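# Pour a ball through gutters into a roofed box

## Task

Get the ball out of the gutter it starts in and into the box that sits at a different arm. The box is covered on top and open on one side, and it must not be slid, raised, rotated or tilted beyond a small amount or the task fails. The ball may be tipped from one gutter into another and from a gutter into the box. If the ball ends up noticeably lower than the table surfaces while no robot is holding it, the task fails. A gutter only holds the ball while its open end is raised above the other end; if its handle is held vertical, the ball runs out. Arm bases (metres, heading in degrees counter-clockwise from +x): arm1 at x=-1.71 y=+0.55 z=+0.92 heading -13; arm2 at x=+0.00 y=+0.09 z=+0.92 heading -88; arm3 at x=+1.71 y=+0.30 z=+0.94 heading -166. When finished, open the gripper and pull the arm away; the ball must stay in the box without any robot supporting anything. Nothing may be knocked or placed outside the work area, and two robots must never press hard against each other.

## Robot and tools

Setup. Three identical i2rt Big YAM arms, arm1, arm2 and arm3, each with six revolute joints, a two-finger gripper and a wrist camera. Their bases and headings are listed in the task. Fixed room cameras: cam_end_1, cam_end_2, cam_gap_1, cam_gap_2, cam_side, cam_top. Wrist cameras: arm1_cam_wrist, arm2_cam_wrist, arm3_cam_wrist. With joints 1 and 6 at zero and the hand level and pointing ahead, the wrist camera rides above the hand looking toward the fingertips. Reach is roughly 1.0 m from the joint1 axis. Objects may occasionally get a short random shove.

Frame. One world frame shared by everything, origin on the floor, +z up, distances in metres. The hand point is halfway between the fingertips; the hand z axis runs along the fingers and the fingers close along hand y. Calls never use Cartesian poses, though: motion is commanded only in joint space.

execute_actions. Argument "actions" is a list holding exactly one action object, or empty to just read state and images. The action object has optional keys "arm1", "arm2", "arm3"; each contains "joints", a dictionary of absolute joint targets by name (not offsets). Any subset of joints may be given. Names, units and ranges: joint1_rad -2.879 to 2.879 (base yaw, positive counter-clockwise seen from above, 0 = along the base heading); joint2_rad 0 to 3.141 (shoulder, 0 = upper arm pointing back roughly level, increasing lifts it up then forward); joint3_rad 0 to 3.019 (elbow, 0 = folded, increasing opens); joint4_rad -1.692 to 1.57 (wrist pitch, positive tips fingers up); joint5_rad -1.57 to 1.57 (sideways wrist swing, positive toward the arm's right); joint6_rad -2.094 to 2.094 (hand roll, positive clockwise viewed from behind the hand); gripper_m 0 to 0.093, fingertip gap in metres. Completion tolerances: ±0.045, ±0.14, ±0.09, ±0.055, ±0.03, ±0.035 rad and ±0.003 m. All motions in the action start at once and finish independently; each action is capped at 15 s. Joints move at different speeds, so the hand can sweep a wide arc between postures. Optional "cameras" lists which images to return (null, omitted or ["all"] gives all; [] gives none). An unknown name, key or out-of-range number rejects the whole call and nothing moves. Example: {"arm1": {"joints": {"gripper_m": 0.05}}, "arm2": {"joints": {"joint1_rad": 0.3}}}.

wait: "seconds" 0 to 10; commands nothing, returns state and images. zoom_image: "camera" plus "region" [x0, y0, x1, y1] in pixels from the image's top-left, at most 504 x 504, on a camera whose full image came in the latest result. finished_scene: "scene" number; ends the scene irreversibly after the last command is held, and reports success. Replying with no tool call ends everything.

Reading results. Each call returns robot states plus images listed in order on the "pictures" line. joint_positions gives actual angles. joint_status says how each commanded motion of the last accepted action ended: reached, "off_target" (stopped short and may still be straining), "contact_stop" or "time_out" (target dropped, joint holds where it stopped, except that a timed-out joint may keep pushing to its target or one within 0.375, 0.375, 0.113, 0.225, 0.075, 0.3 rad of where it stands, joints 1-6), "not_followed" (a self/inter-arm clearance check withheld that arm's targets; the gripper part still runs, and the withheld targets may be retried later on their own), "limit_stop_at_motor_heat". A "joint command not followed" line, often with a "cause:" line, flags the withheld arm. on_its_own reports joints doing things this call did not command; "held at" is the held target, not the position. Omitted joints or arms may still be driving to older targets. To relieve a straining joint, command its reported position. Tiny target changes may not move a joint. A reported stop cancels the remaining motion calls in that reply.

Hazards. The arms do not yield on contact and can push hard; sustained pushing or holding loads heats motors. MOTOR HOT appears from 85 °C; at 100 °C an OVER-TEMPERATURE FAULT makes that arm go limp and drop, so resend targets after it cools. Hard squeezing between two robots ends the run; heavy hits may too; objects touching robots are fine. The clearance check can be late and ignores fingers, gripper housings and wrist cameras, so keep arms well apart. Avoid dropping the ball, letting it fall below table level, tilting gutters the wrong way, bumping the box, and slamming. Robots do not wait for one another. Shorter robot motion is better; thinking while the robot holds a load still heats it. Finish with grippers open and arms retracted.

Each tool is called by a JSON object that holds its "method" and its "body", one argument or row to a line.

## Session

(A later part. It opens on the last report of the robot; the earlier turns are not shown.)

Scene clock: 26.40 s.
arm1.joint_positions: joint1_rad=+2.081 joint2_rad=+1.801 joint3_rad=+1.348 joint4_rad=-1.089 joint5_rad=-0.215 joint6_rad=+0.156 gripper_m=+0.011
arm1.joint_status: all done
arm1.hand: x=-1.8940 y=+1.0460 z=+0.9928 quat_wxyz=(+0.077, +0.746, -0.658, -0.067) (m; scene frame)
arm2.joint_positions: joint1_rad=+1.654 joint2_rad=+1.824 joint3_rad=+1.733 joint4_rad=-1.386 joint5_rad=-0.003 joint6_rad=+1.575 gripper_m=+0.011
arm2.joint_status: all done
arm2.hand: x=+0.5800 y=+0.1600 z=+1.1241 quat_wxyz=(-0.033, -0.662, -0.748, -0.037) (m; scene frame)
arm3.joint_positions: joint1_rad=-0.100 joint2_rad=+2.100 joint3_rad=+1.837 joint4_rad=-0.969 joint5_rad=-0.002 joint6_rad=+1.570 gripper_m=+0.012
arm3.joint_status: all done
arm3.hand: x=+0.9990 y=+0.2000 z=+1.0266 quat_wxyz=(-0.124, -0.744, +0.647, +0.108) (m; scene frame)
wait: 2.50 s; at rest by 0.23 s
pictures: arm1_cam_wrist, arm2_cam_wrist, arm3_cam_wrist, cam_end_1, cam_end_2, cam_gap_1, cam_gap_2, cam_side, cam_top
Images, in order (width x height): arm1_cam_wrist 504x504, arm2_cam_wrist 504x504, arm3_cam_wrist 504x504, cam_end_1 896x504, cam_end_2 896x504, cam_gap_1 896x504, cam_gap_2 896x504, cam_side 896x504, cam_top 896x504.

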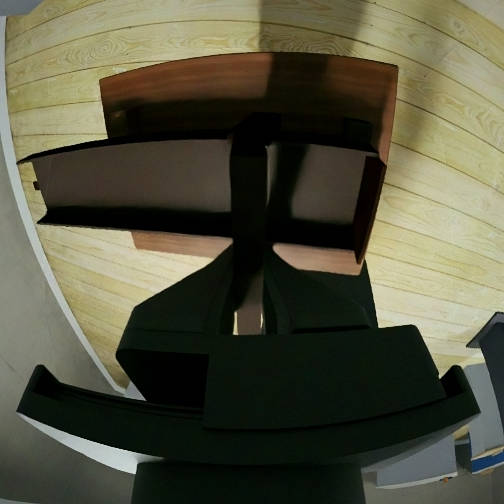

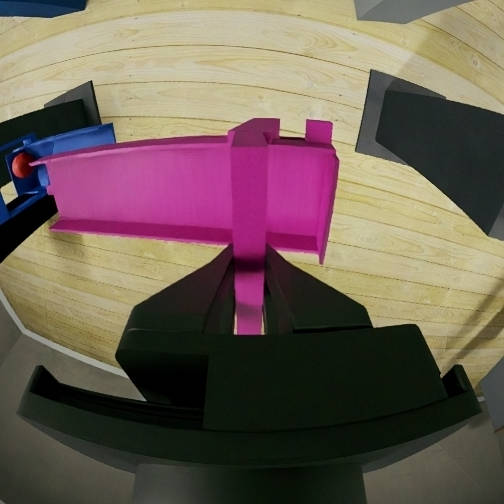

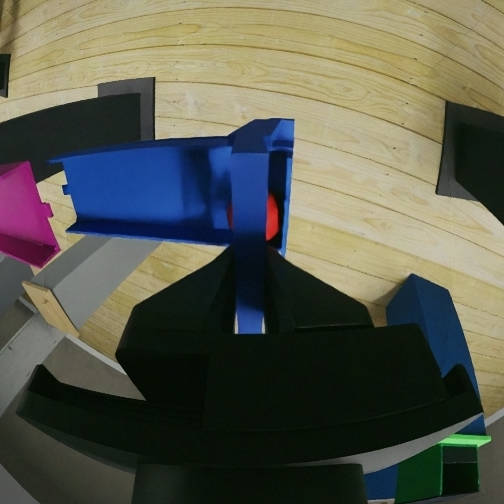

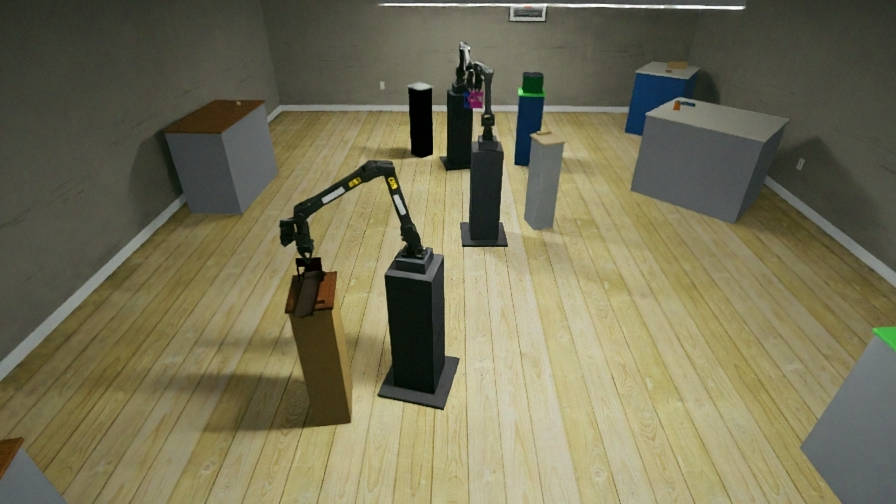

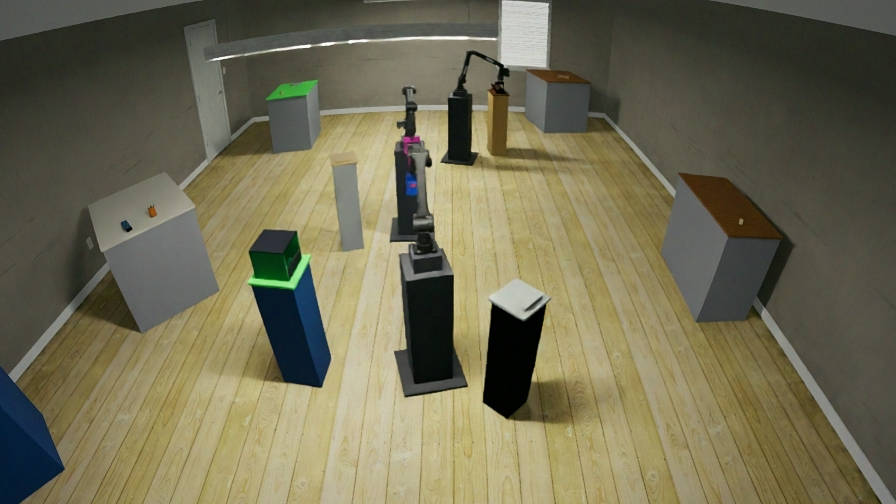

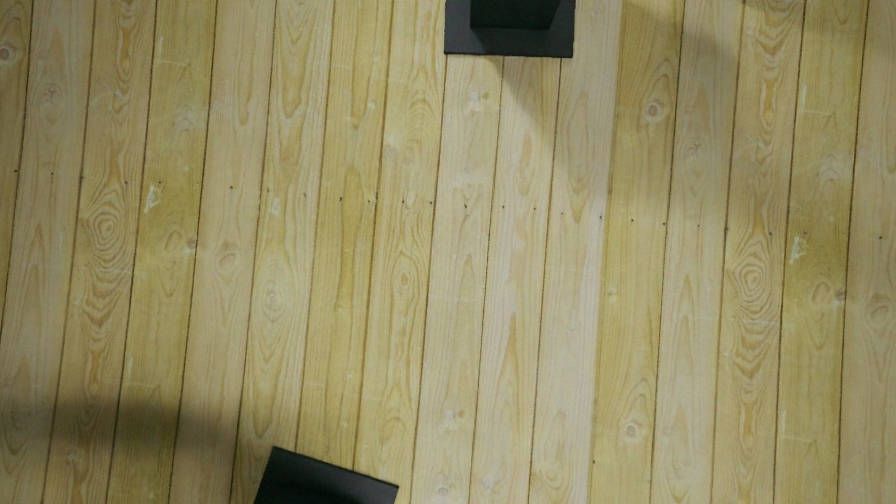

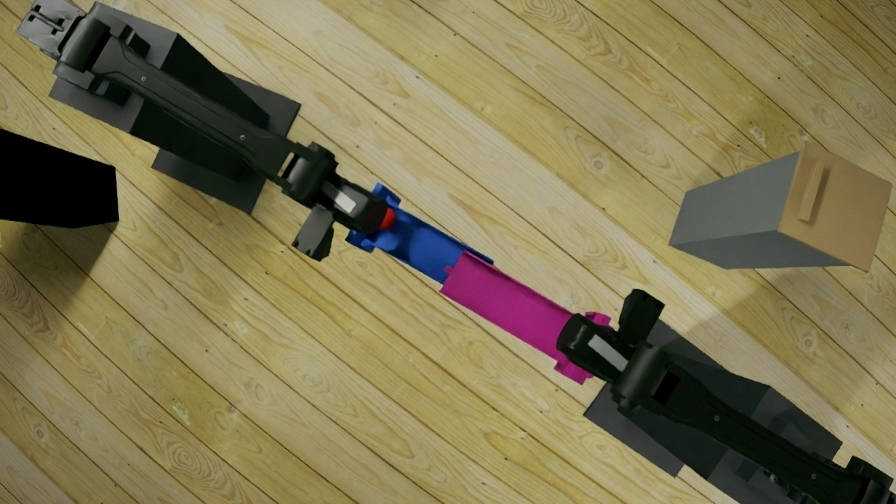

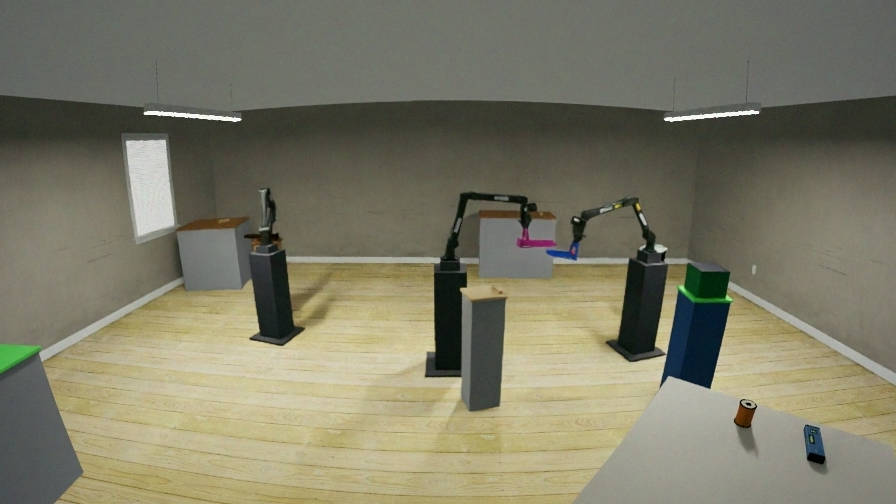

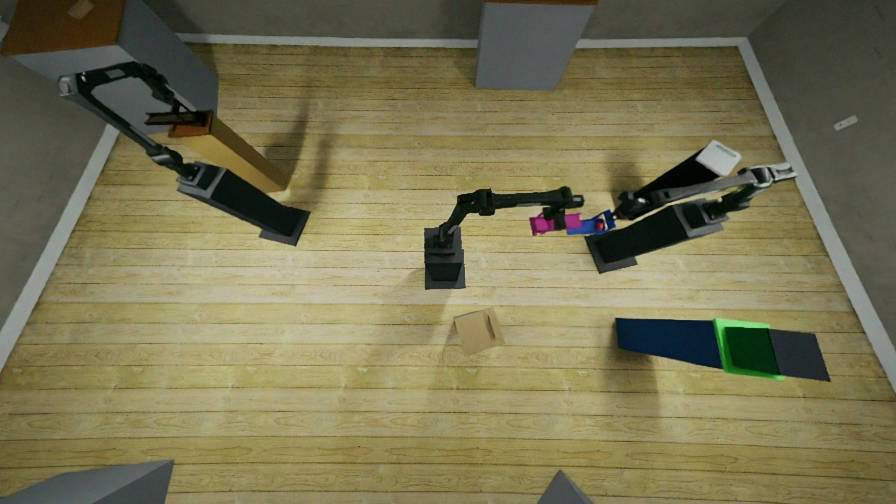

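{"method": "execute_actions", "body": {
  "actions": []
}}

Scene clock: 26.83 s.
arm1.joint_positions: joint1_rad=+2.081 joint2_rad=+1.801 joint3_rad=+1.348 joint4_rad=-1.089 joint5_rad=-0.215 joint6_rad=+0.156 gripper_m=+0.011
arm1.joint_status: all done
arm1.hand: x=-1.8940 y=+1.0460 z=+0.9928 quat_wxyz=(+0.077, +0.746, -0.658, -0.067) (m; scene frame)
arm2.joint_positions: joint1_rad=+1.654 joint2_rad=+1.824 joint3_rad=+1.733 joint4_rad=-1.386 joint5_rad=-0.003 joint6_rad=+1.575 gripper_m=+0.011
arm2.joint_status: all done
arm2.hand: x=+0.5800 y=+0.1600 z=+1.1241 quat_wxyz=(-0.033, -0.662, -0.748, -0.037) (m; scene frame)
arm3.joint_positions: joint1_rad=-0.100 joint2_rad=+2.100 joint3_rad=+1.837 joint4_rad=-0.969 joint5_rad=-0.002 joint6_rad=+1.570 gripper_m=+0.012
arm3.joint_status: all done
arm3.hand: x=+0.9990 y=+0.2000 z=+1.0266 quat_wxyz=(-0.124, -0.744, +0.647, +0.108) (m; scene frame)
pictures: arm1_cam_wrist, arm2_cam_wrist, arm3_cam_wrist, cam_end_1, cam_end_2, cam_gap_1, cam_gap_2, cam_side, cam_top
Images, in order (width x height): arm1_cam_wrist 504x504, arm2_cam_wrist 504x504, arm3_cam_wrist 504x504, cam_end_1 896x504, cam_end_2 896x504, cam_gap_1 896x504, cam_gap_2 896x504, cam_side 896x504, cam_top 896x504.

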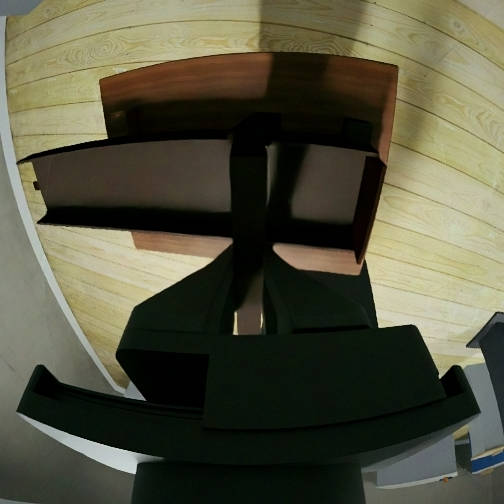

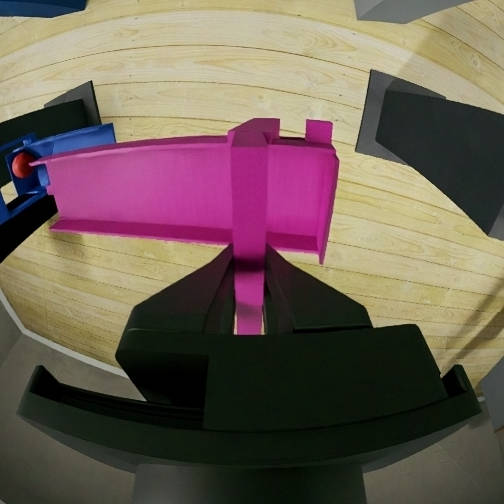

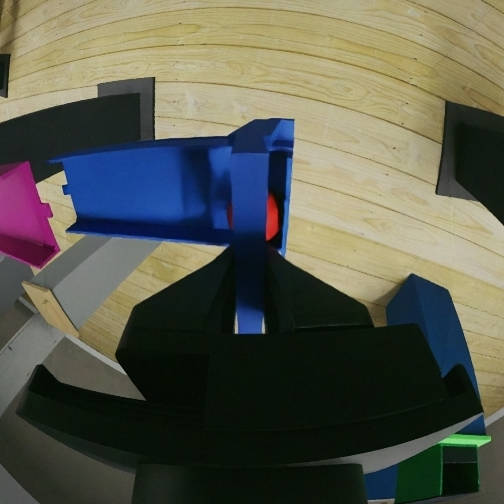

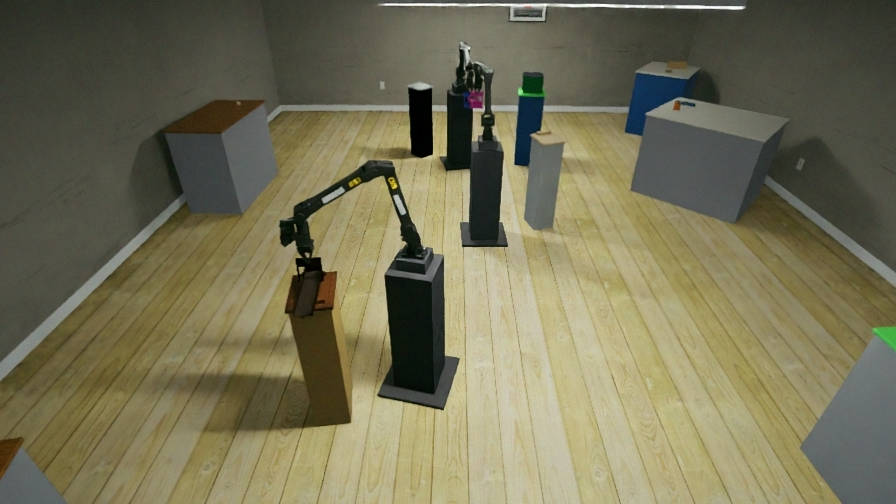

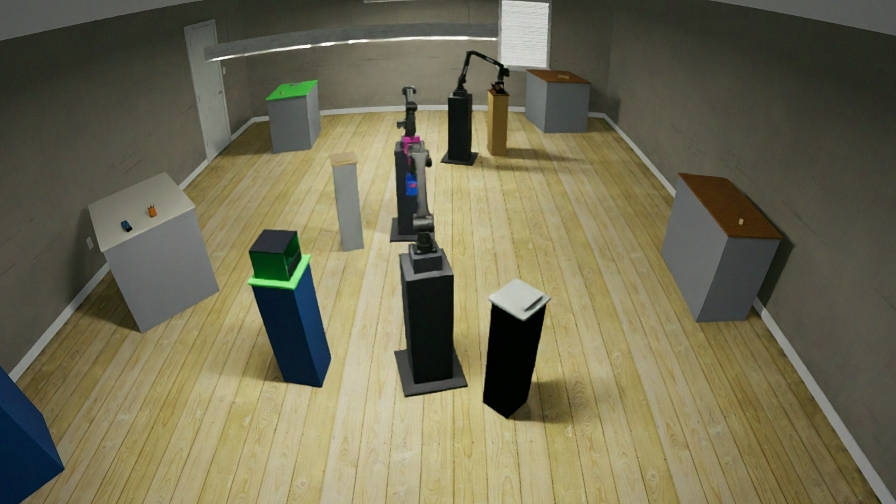

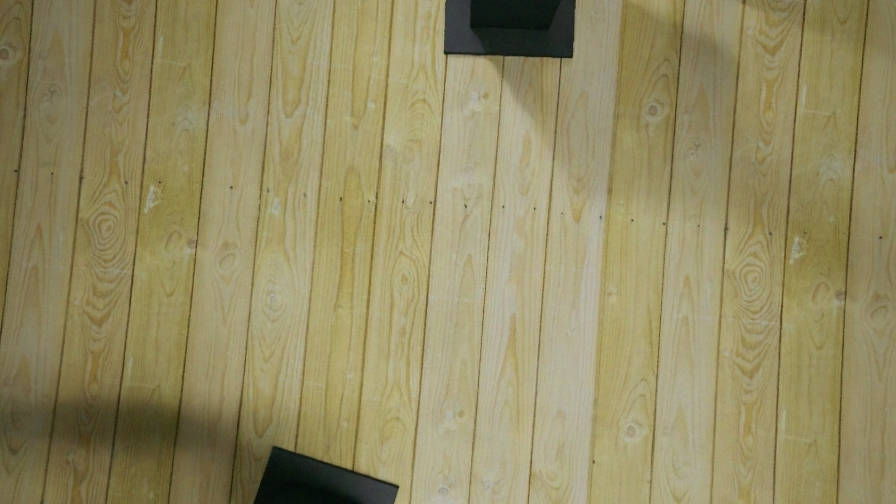

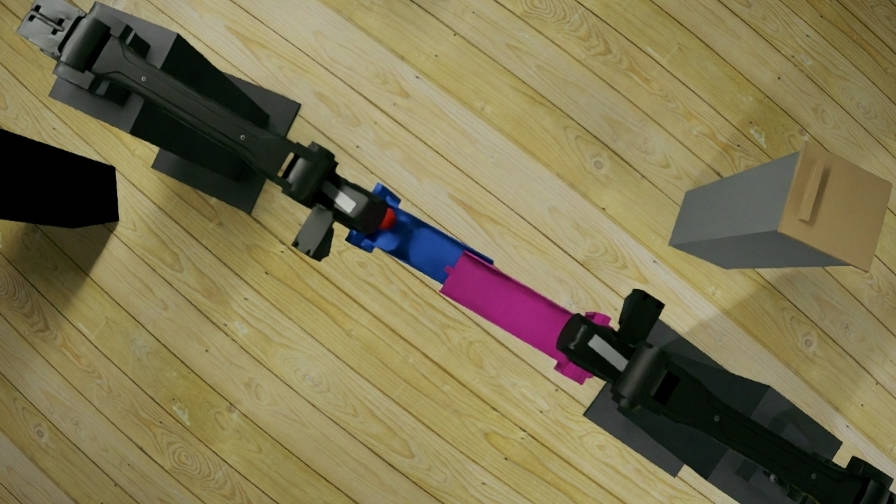

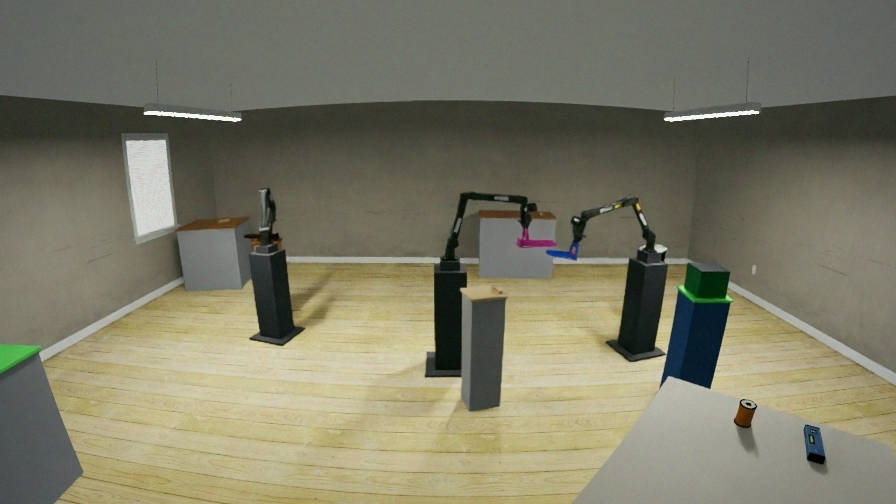

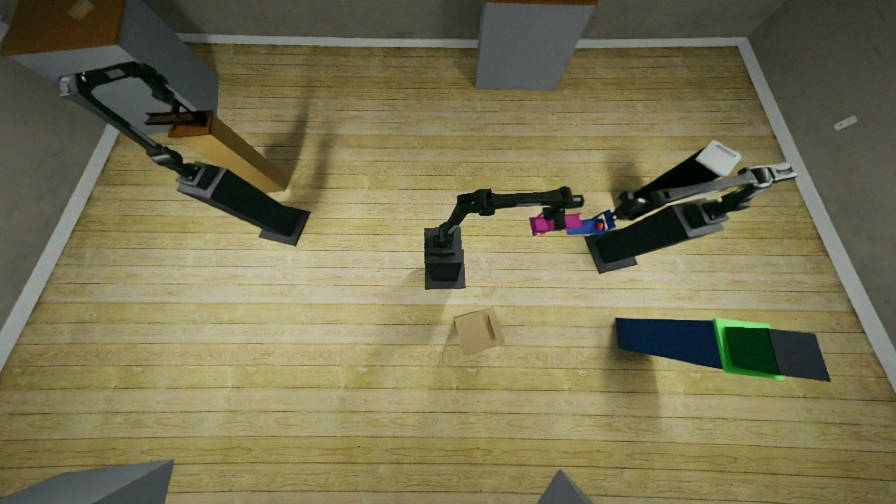

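{"method": "execute_actions", "body": {
  "actions": [
    {"arm1":{"joints":{"gripper_m":0.06}},"arm2":{"joints":{"joint2_rad":1.62,"joint1_rad":1.5}}}
  ],
  "cameras": ["cam_gap_2","cam_side"]
}}

Scene clock: 28.30 s.
arm1.joint_positions: joint1_rad=+2.081 joint2_rad=+1.801 joint3_rad=+1.348 joint4_rad=-1.089 joint5_rad=-0.217 joint6_rad=+0.156 gripper_m=+0.060
arm1.joint_status: all done
arm1.hand: x=-1.8943 y=+1.0459 z=+0.9928 quat_wxyz=(+0.077, +0.746, -0.658, -0.068) (m; scene frame)
arm2.joint_positions: joint1_rad=+1.495 joint2_rad=+1.616 joint3_rad=+1.733 joint4_rad=-1.386 joint5_rad=+0.003 joint6_rad=+1.575 gripper_m=+0.011
arm2.joint_status: all done
arm2.hand: x=+0.5568 y=+0.0675 z=+1.2391 quat_wxyz=(-0.112, -0.712, -0.685, -0.105) (m; scene frame)
arm3.joint_positions: joint1_rad=-0.100 joint2_rad=+2.100 joint3_rad=+1.837 joint4_rad=-0.969 joint5_rad=-0.002 joint6_rad=+1.570 gripper_m=+0.012
arm3.joint_status: not commanded
arm3.hand: x=+0.9990 y=+0.2000 z=+1.0266 quat_wxyz=(-0.124, -0.744, +0.647, +0.108) (m; scene frame)
pictures: cam_gap_2, cam_side
Images, in order (width x height): cam_gap_2 896x504, cam_side 896x504.

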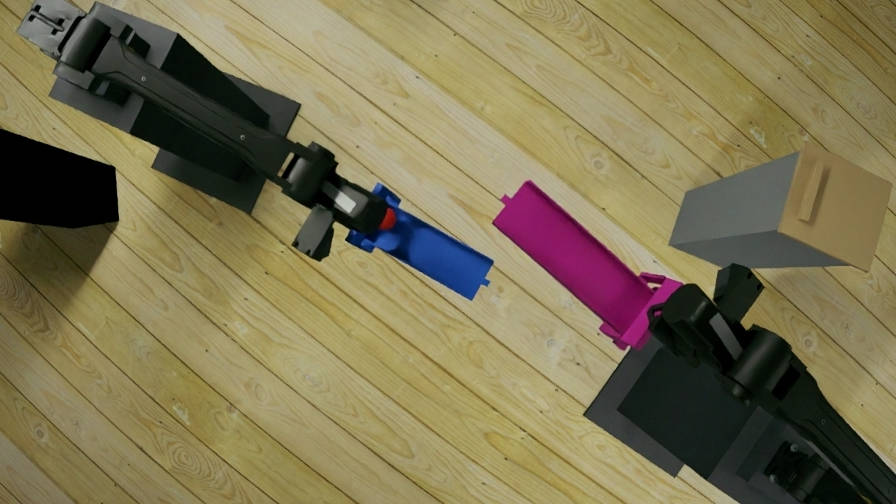

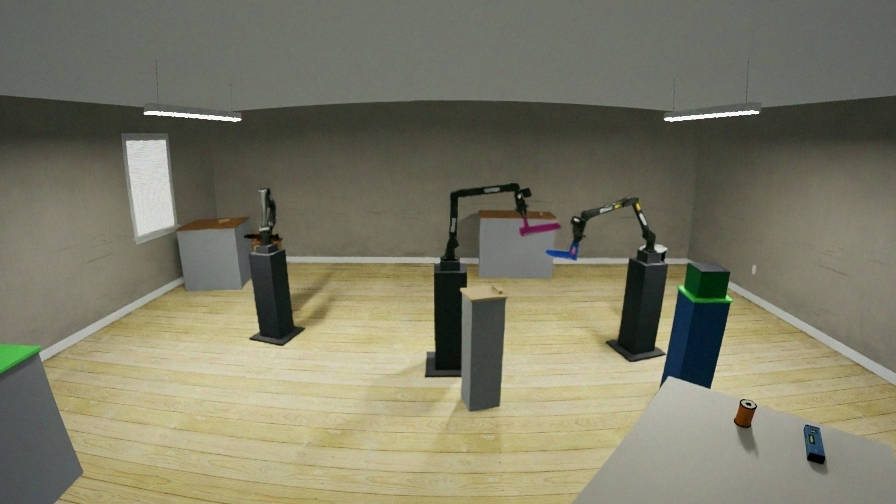

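{"method": "execute_actions", "body": {
  "actions": [
    {"arm1":{"joints":{"joint2_rad":1.45,"joint3_rad":1.4,"joint4_rad":-1.27}},"arm2":{"joints":{"joint1_rad":0.208,"joint2_rad":1.81,"joint3_rad":1.535,"joint4_rad":-1.27,"joint5_rad":-0.194,"joint6_rad":-0.047}},"arm3":{"joints":{"joint1_rad":1.15,"joint2_rad":1.09,"joint3_rad":0.68,"joint4_rad":-0.5}}}
  ],
  "cameras": ["arm3_cam_wrist","cam_end_2","cam_top","cam_side","arm2_cam_wrist"]
}}

Scene clock: 31.53 s.
arm1.joint_positions: joint1_rad=+2.081 joint2_rad=+1.439 joint3_rad=+1.374 joint4_rad=-1.255 joint5_rad=-0.218 joint6_rad=+0.156 gripper_m=+0.060
arm1.joint_status: all done
arm1.hand: x=-1.8846 y=+1.0021 z=+1.1735 quat_wxyz=(+0.018, +0.748, -0.644, -0.160) (m; scene frame)
arm2.joint_positions: joint1_rad=+0.199 joint2_rad=+1.839 joint3_rad=+1.531 joint4_rad=-1.262 joint5_rad=-0.187 joint6_rad=-0.039 gripper_m=+0.011
arm2.joint_status: all done
arm2.hand: x=+0.1614 y=-0.4414 z=+1.0416 quat_wxyz=(-0.063, -0.599, -0.795, -0.073) (m; scene frame)
arm3.joint_positions: joint1_rad=+1.152 joint2_rad=+1.106 joint3_rad=+0.663 joint4_rad=-0.515 joint5_rad=-0.003 joint6_rad=+1.575 gripper_m=+0.012
arm3.joint_status: all done
arm3.hand: x=+1.6424 y=-0.0933 z=+1.0733 quat_wxyz=(-0.299, -0.950, +0.089, +0.022) (m; scene frame)
pictures: arm2_cam_wrist, arm3_cam_wrist, cam_end_2, cam_side, cam_top
Images, in order (width x height): arm2_cam_wrist 504x504, arm3_cam_wrist 504x504, cam_end_2 896x504, cam_side 896x504, cam_top 896x504.

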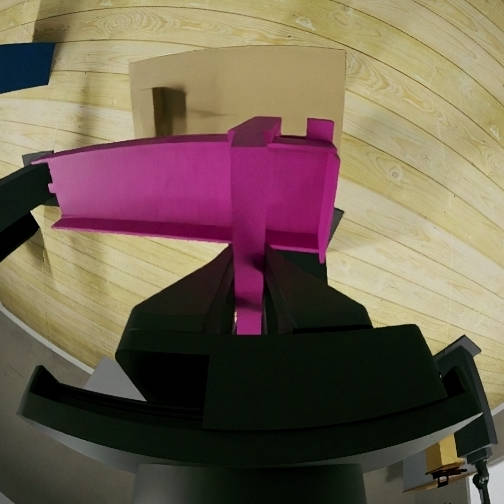

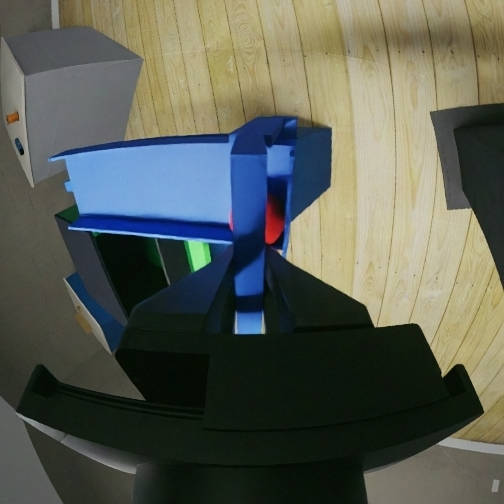

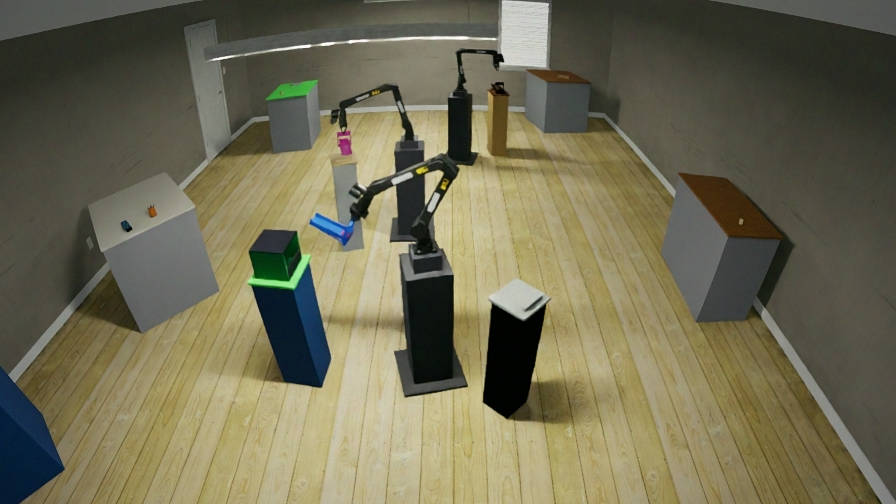

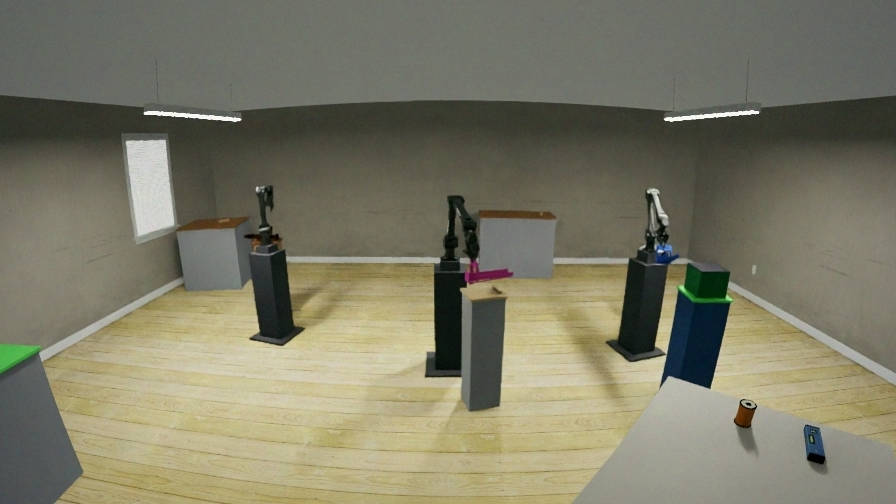

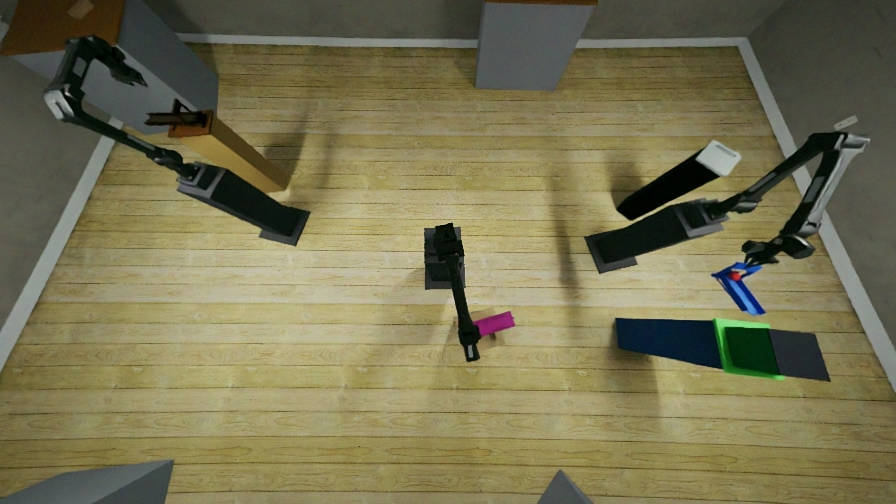

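{"method": "zoom_image", "body": {
  "camera": "arm3_cam_wrist",
  "region": [30, 140, 250, 360]
}}

{"method": "zoom_image", "body": {
  "camera": "cam_end_2",
  "region": [230, 170, 390, 300]
}}

{"method": "zoom_image", "body": {
  "camera": "cam_top",
  "region": [690, 240, 850, 400]
}}

Region (30, 140, 250, 360) of arm3_cam_wrist's 504x504 image, scaled by 2.291, with more detail than that image has.

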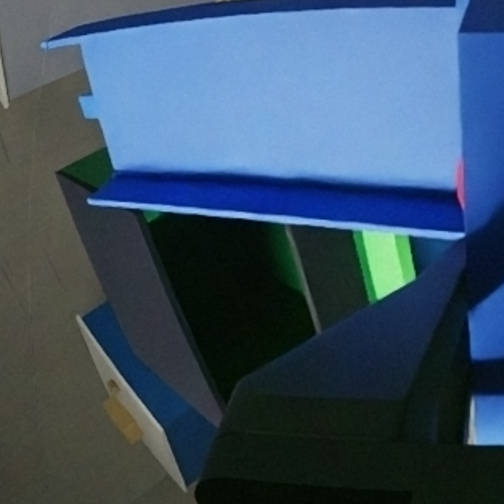

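Region (230, 170, 390, 300) of cam_end_2's 896x504 image, scaled by 3.150, with more detail than that image has; it fills the top 410 rows of this view, and the rest is white.

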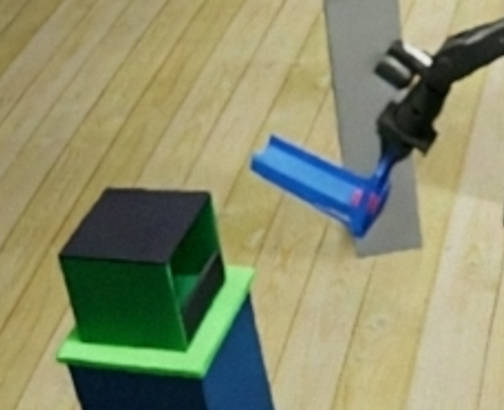

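Region (690, 240, 850, 400) of cam_top's 896x504 image, scaled by 3.150, with more detail than that image has.

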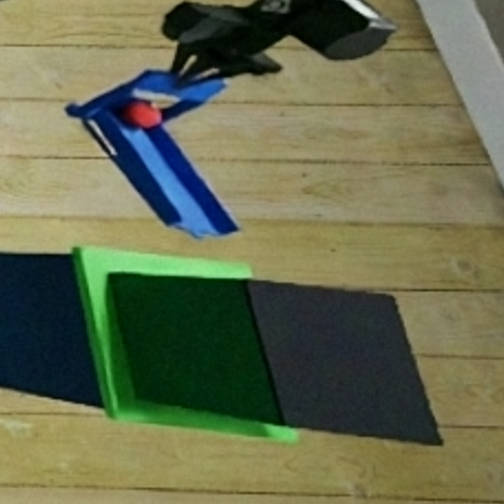

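{"method": "execute_actions", "body": {
  "actions": [
    {"arm2":{"joints":{"joint2_rad":1.932,"joint4_rad":-1.135}},"arm3":{"joints":{"joint1_rad":1.43,"joint4_rad":-0.79}}}
  ],
  "cameras": ["arm3_cam_wrist","cam_end_2","cam_top","cam_side","arm2_cam_wrist"]
}}

Scene clock: 34.23 s.
arm1.joint_positions: joint1_rad=+2.081 joint2_rad=+1.439 joint3_rad=+1.374 joint4_rad=-1.255 joint5_rad=-0.218 joint6_rad=+0.156 gripper_m=+0.060
arm1.joint_status: not commanded
arm1.hand: x=-1.8846 y=+1.0021 z=+1.1735 quat_wxyz=(+0.018, +0.748, -0.644, -0.160) (m; scene frame)
arm2.joint_positions: joint1_rad=+0.199 joint2_rad=+1.946 joint3_rad=+1.531 joint4_rad=-1.144 joint5_rad=-0.187 joint6_rad=-0.040 gripper_m=+0.011
arm2.joint_status: all done
arm2.hand: x=+0.1676 y=-0.4650 z=+0.9839 quat_wxyz=(-0.067, -0.598, -0.796, -0.070) (m; scene frame)
arm3.joint_positions: joint1_rad=+1.431 joint2_rad=+1.106 joint3_rad=+0.663 joint4_rad=-0.788 joint5_rad=-0.001 joint6_rad=+1.575 gripper_m=+0.012
arm3.joint_status: all done
arm3.hand: x=+1.7474 y=-0.0385 z=+1.0436 quat_wxyz=(-0.168, -0.985, -0.046, -0.013) (m; scene frame)
pictures: arm2_cam_wrist, arm3_cam_wrist, cam_end_2, cam_side, cam_top
Images, in order (width x height): arm2_cam_wrist 504x504, arm3_cam_wrist 504x504, cam_end_2 896x504, cam_side 896x504, cam_top 896x504.

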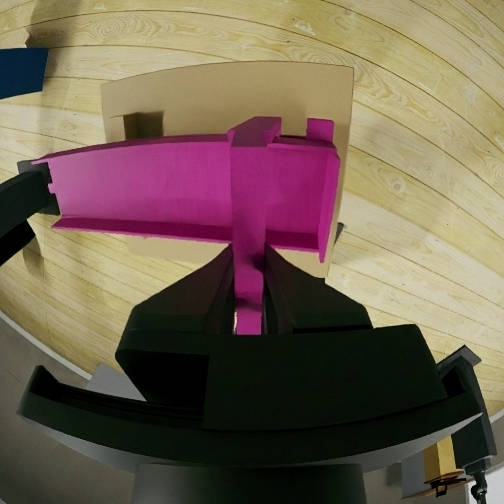

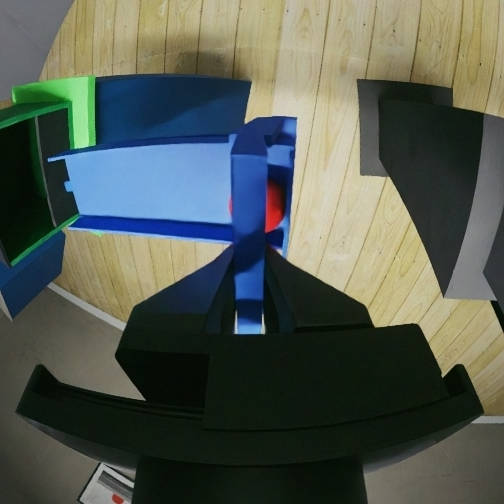

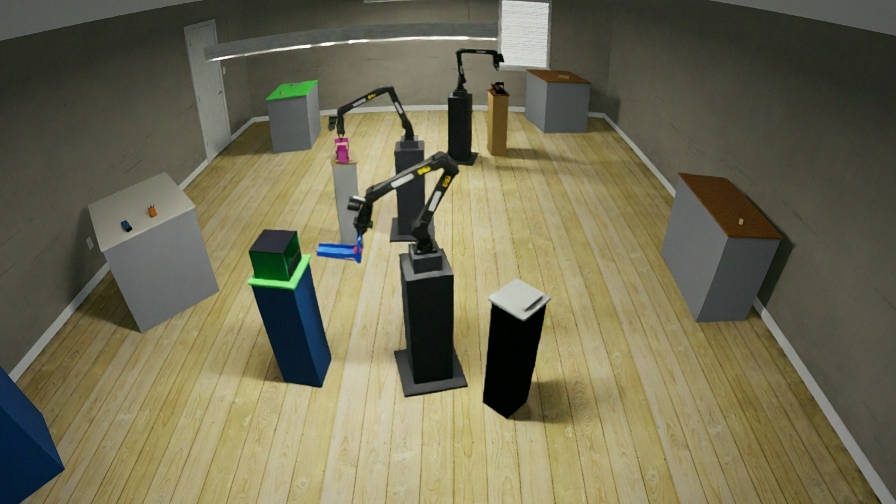

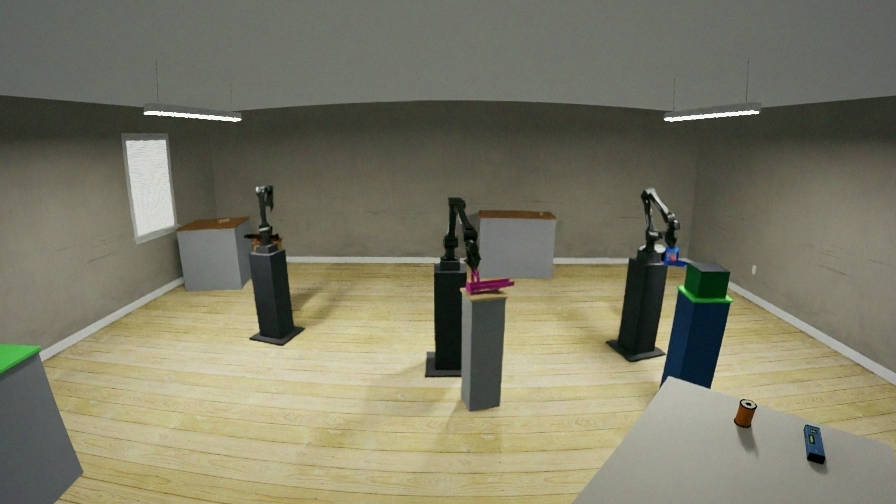

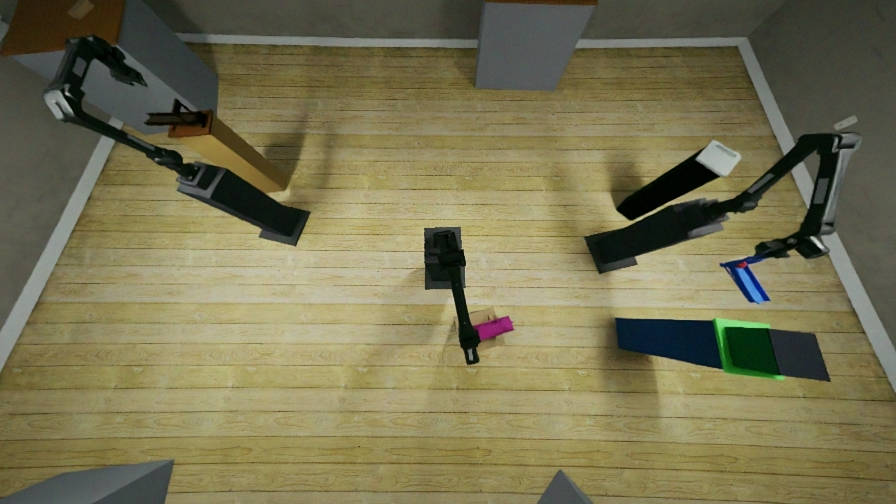

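{"method": "zoom_image", "body": {
  "camera": "arm3_cam_wrist",
  "region": [0, 60, 220, 280]
}}

{"method": "zoom_image", "body": {
  "camera": "cam_end_2",
  "region": [240, 200, 380, 300]
}}

Region (0, 60, 220, 280) of arm3_cam_wrist's 504x504 image, scaled by 2.291, with more detail than that image has.

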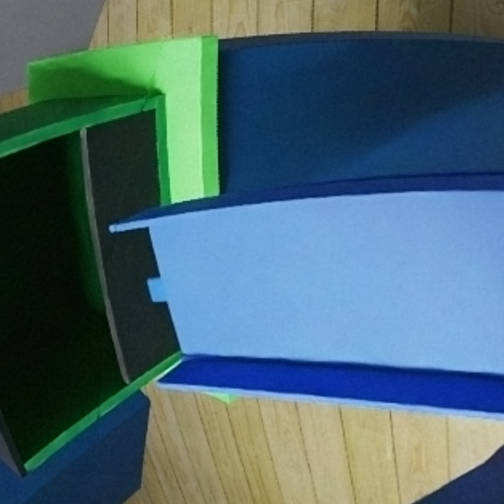

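Region (240, 200, 380, 300) of cam_end_2's 896x504 image, scaled by 3.600, with more detail than that image has; it fills the top 360 rows of this view, and the rest is white.

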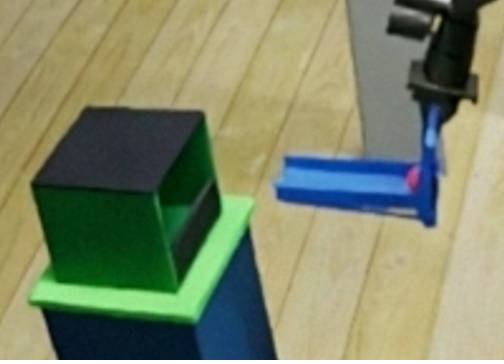

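{"method": "execute_actions", "body": {
  "actions": [
    {"arm2":{"joints":{"joint2_rad":1.947}},"arm3":{"joints":{"joint2_rad":1.42,"joint3_rad":1.08,"joint4_rad":-0.85}}}
  ],
  "cameras": ["arm3_cam_wrist","cam_end_2"]
}}

Scene clock: 37.17 s.
arm1.joint_positions: joint1_rad=+2.081 joint2_rad=+1.439 joint3_rad=+1.374 joint4_rad=-1.255 joint5_rad=-0.218 joint6_rad=+0.156 gripper_m=+0.060
arm1.joint_status: not commanded
arm1.hand: x=-1.8846 y=+1.0021 z=+1.1735 quat_wxyz=(+0.018, +0.748, -0.644, -0.160) (m; scene frame)
arm2.joint_positions: joint1_rad=+0.199 joint2_rad=+1.946 joint3_rad=+1.531 joint4_rad=-1.144 joint5_rad=-0.187 joint6_rad=-0.040 gripper_m=+0.011
arm2.joint_status: all done
arm2.hand: x=+0.1676 y=-0.4650 z=+0.9839 quat_wxyz=(-0.067, -0.598, -0.796, -0.070) (m; scene frame)
arm3.joint_positions: joint1_rad=+1.431 joint2_rad=+1.429 joint3_rad=+1.021 joint4_rad=-0.855 joint5_rad=-0.001 joint6_rad=+1.575 gripper_m=+0.012
arm3.joint_status: all done
arm3.hand: x=+1.7591 y=-0.1590 z=+1.0689 quat_wxyz=(-0.152, -0.987, -0.046, -0.012) (m; scene frame)
pictures: arm3_cam_wrist, cam_end_2
Images, in order (width x height): arm3_cam_wrist 504x504, cam_end_2 896x504.

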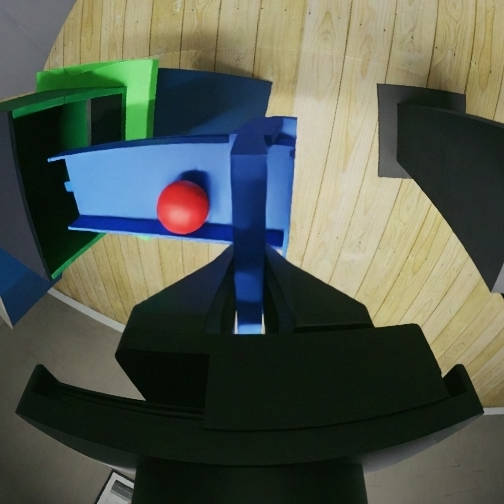

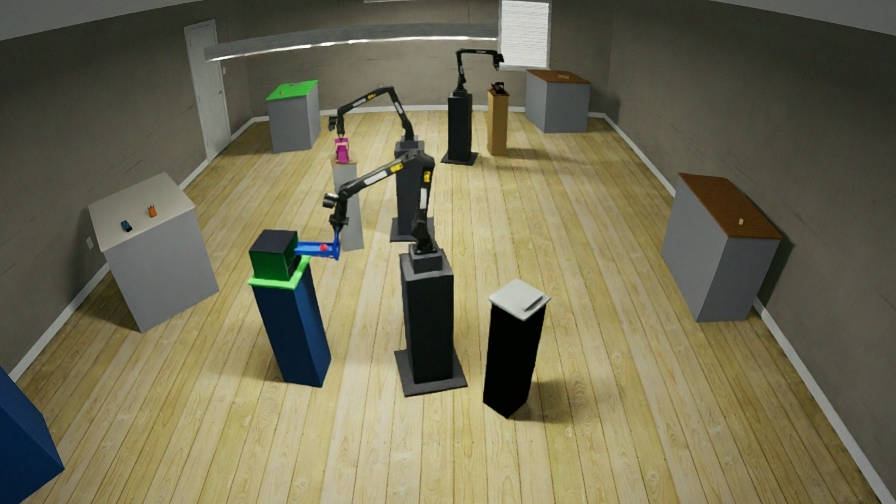

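{"method": "execute_actions", "body": {
  "actions": [],
  "cameras": ["arm3_cam_wrist"]
}}

Scene clock: 37.20 s.
arm1.joint_positions: joint1_rad=+2.081 joint2_rad=+1.439 joint3_rad=+1.374 joint4_rad=-1.255 joint5_rad=-0.218 joint6_rad=+0.156 gripper_m=+0.060
arm1.joint_status: not commanded
arm1.hand: x=-1.8846 y=+1.0021 z=+1.1735 quat_wxyz=(+0.018, +0.748, -0.644, -0.160) (m; scene frame)
arm2.joint_positions: joint1_rad=+0.199 joint2_rad=+1.946 joint3_rad=+1.531 joint4_rad=-1.144 joint5_rad=-0.187 joint6_rad=-0.040 gripper_m=+0.011
arm2.joint_status: all done
arm2.hand: x=+0.1676 y=-0.4650 z=+0.9839 quat_wxyz=(-0.067, -0.598, -0.796, -0.070) (m; scene frame)
arm3.joint_positions: joint1_rad=+1.431 joint2_rad=+1.429 joint3_rad=+1.021 joint4_rad=-0.855 joint5_rad=-0.001 joint6_rad=+1.575 gripper_m=+0.012
arm3.joint_status: all done
arm3.hand: x=+1.7591 y=-0.1590 z=+1.0689 quat_wxyz=(-0.152, -0.987, -0.046, -0.012) (m; scene frame)
pictures: arm3_cam_wrist
Images, in order (width x height): arm3_cam_wrist 504x504.

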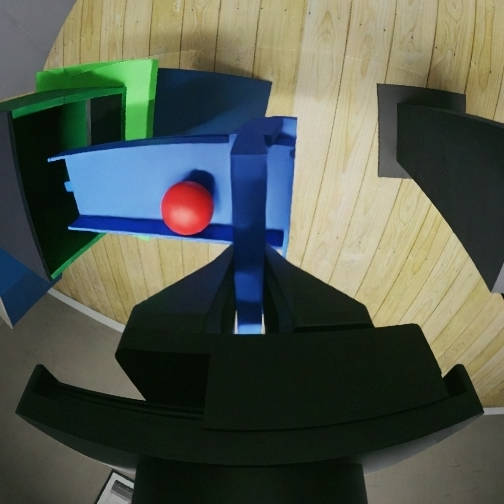

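{"method": "zoom_image", "body": {
  "camera": "arm3_cam_wrist",
  "region": [0, 60, 230, 290]
}}

Region (0, 60, 230, 290) of arm3_cam_wrist's 504x504 image, scaled by 2.191, with more detail than that image has.

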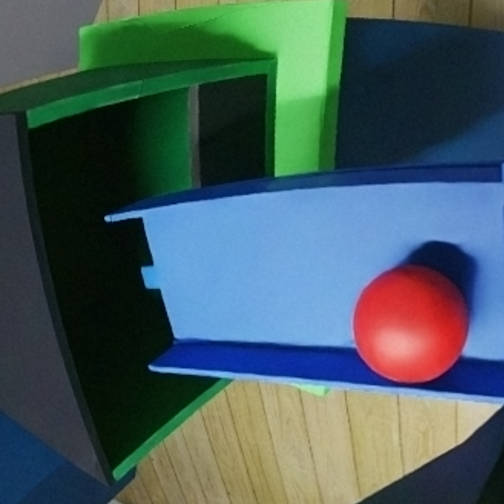

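{"method": "execute_actions", "body": {
  "actions": [
    {"arm2":{"joints":{"joint3_rad":1.51}},"arm3":{"joints":{"joint2_rad":1.73,"joint3_rad":1.43}}}
  ],
  "cameras": ["arm3_cam_wrist","cam_end_2"]
}}

Scene clock: 39.57 s.
arm1.joint_positions: joint1_rad=+2.081 joint2_rad=+1.439 joint3_rad=+1.374 joint4_rad=-1.255 joint5_rad=-0.218 joint6_rad=+0.156 gripper_m=+0.060
arm1.joint_status: not commanded
arm1.hand: x=-1.8846 y=+1.0021 z=+1.1735 quat_wxyz=(+0.018, +0.748, -0.644, -0.160) (m; scene frame)
arm2.joint_positions: joint1_rad=+0.199 joint2_rad=+1.946 joint3_rad=+1.516 joint4_rad=-1.143 joint5_rad=-0.189 joint6_rad=-0.040 gripper_m=+0.011
arm2.joint_status: all done
arm2.hand: x=+0.1667 y=-0.4596 z=+0.9788 quat_wxyz=(-0.062, -0.598, -0.795, -0.075) (m; scene frame)
arm3.joint_positions: joint1_rad=+1.431 joint2_rad=+1.743 joint3_rad=+1.347 joint4_rad=-0.857 joint5_rad=-0.001 joint6_rad=+1.575 gripper_m=+0.012
arm3.joint_status: all done
arm3.hand: x=+1.7713 y=-0.2805 z=+1.0501 quat_wxyz=(-0.157, -0.986, -0.046, -0.012) (m; scene frame)
pictures: arm3_cam_wrist, cam_end_2
Images, in order (width x height): arm3_cam_wrist 504x504, cam_end_2 896x504.

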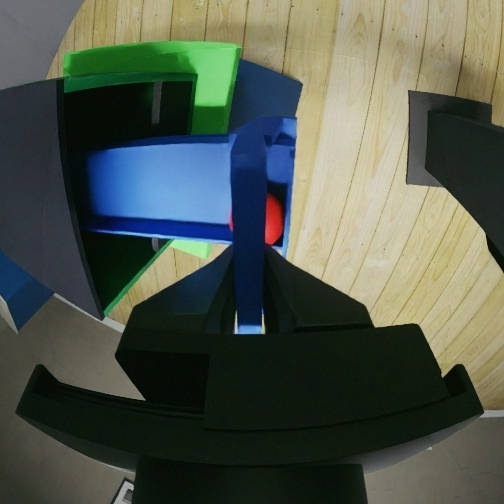

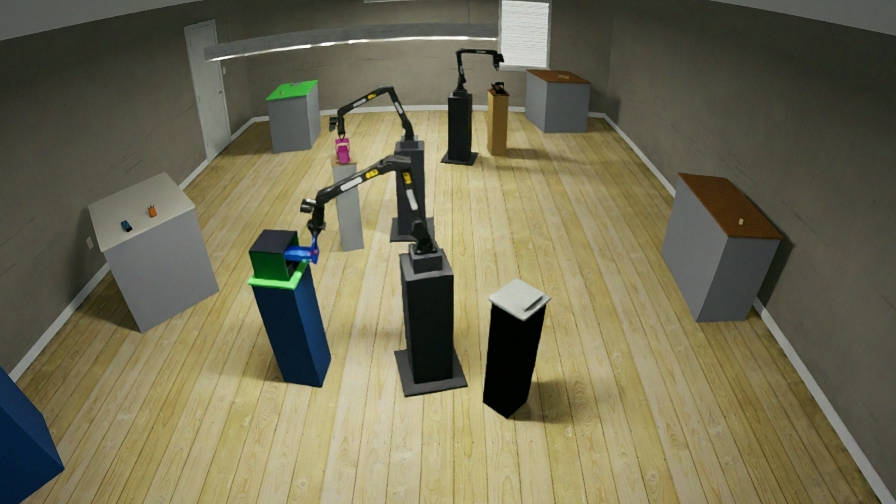

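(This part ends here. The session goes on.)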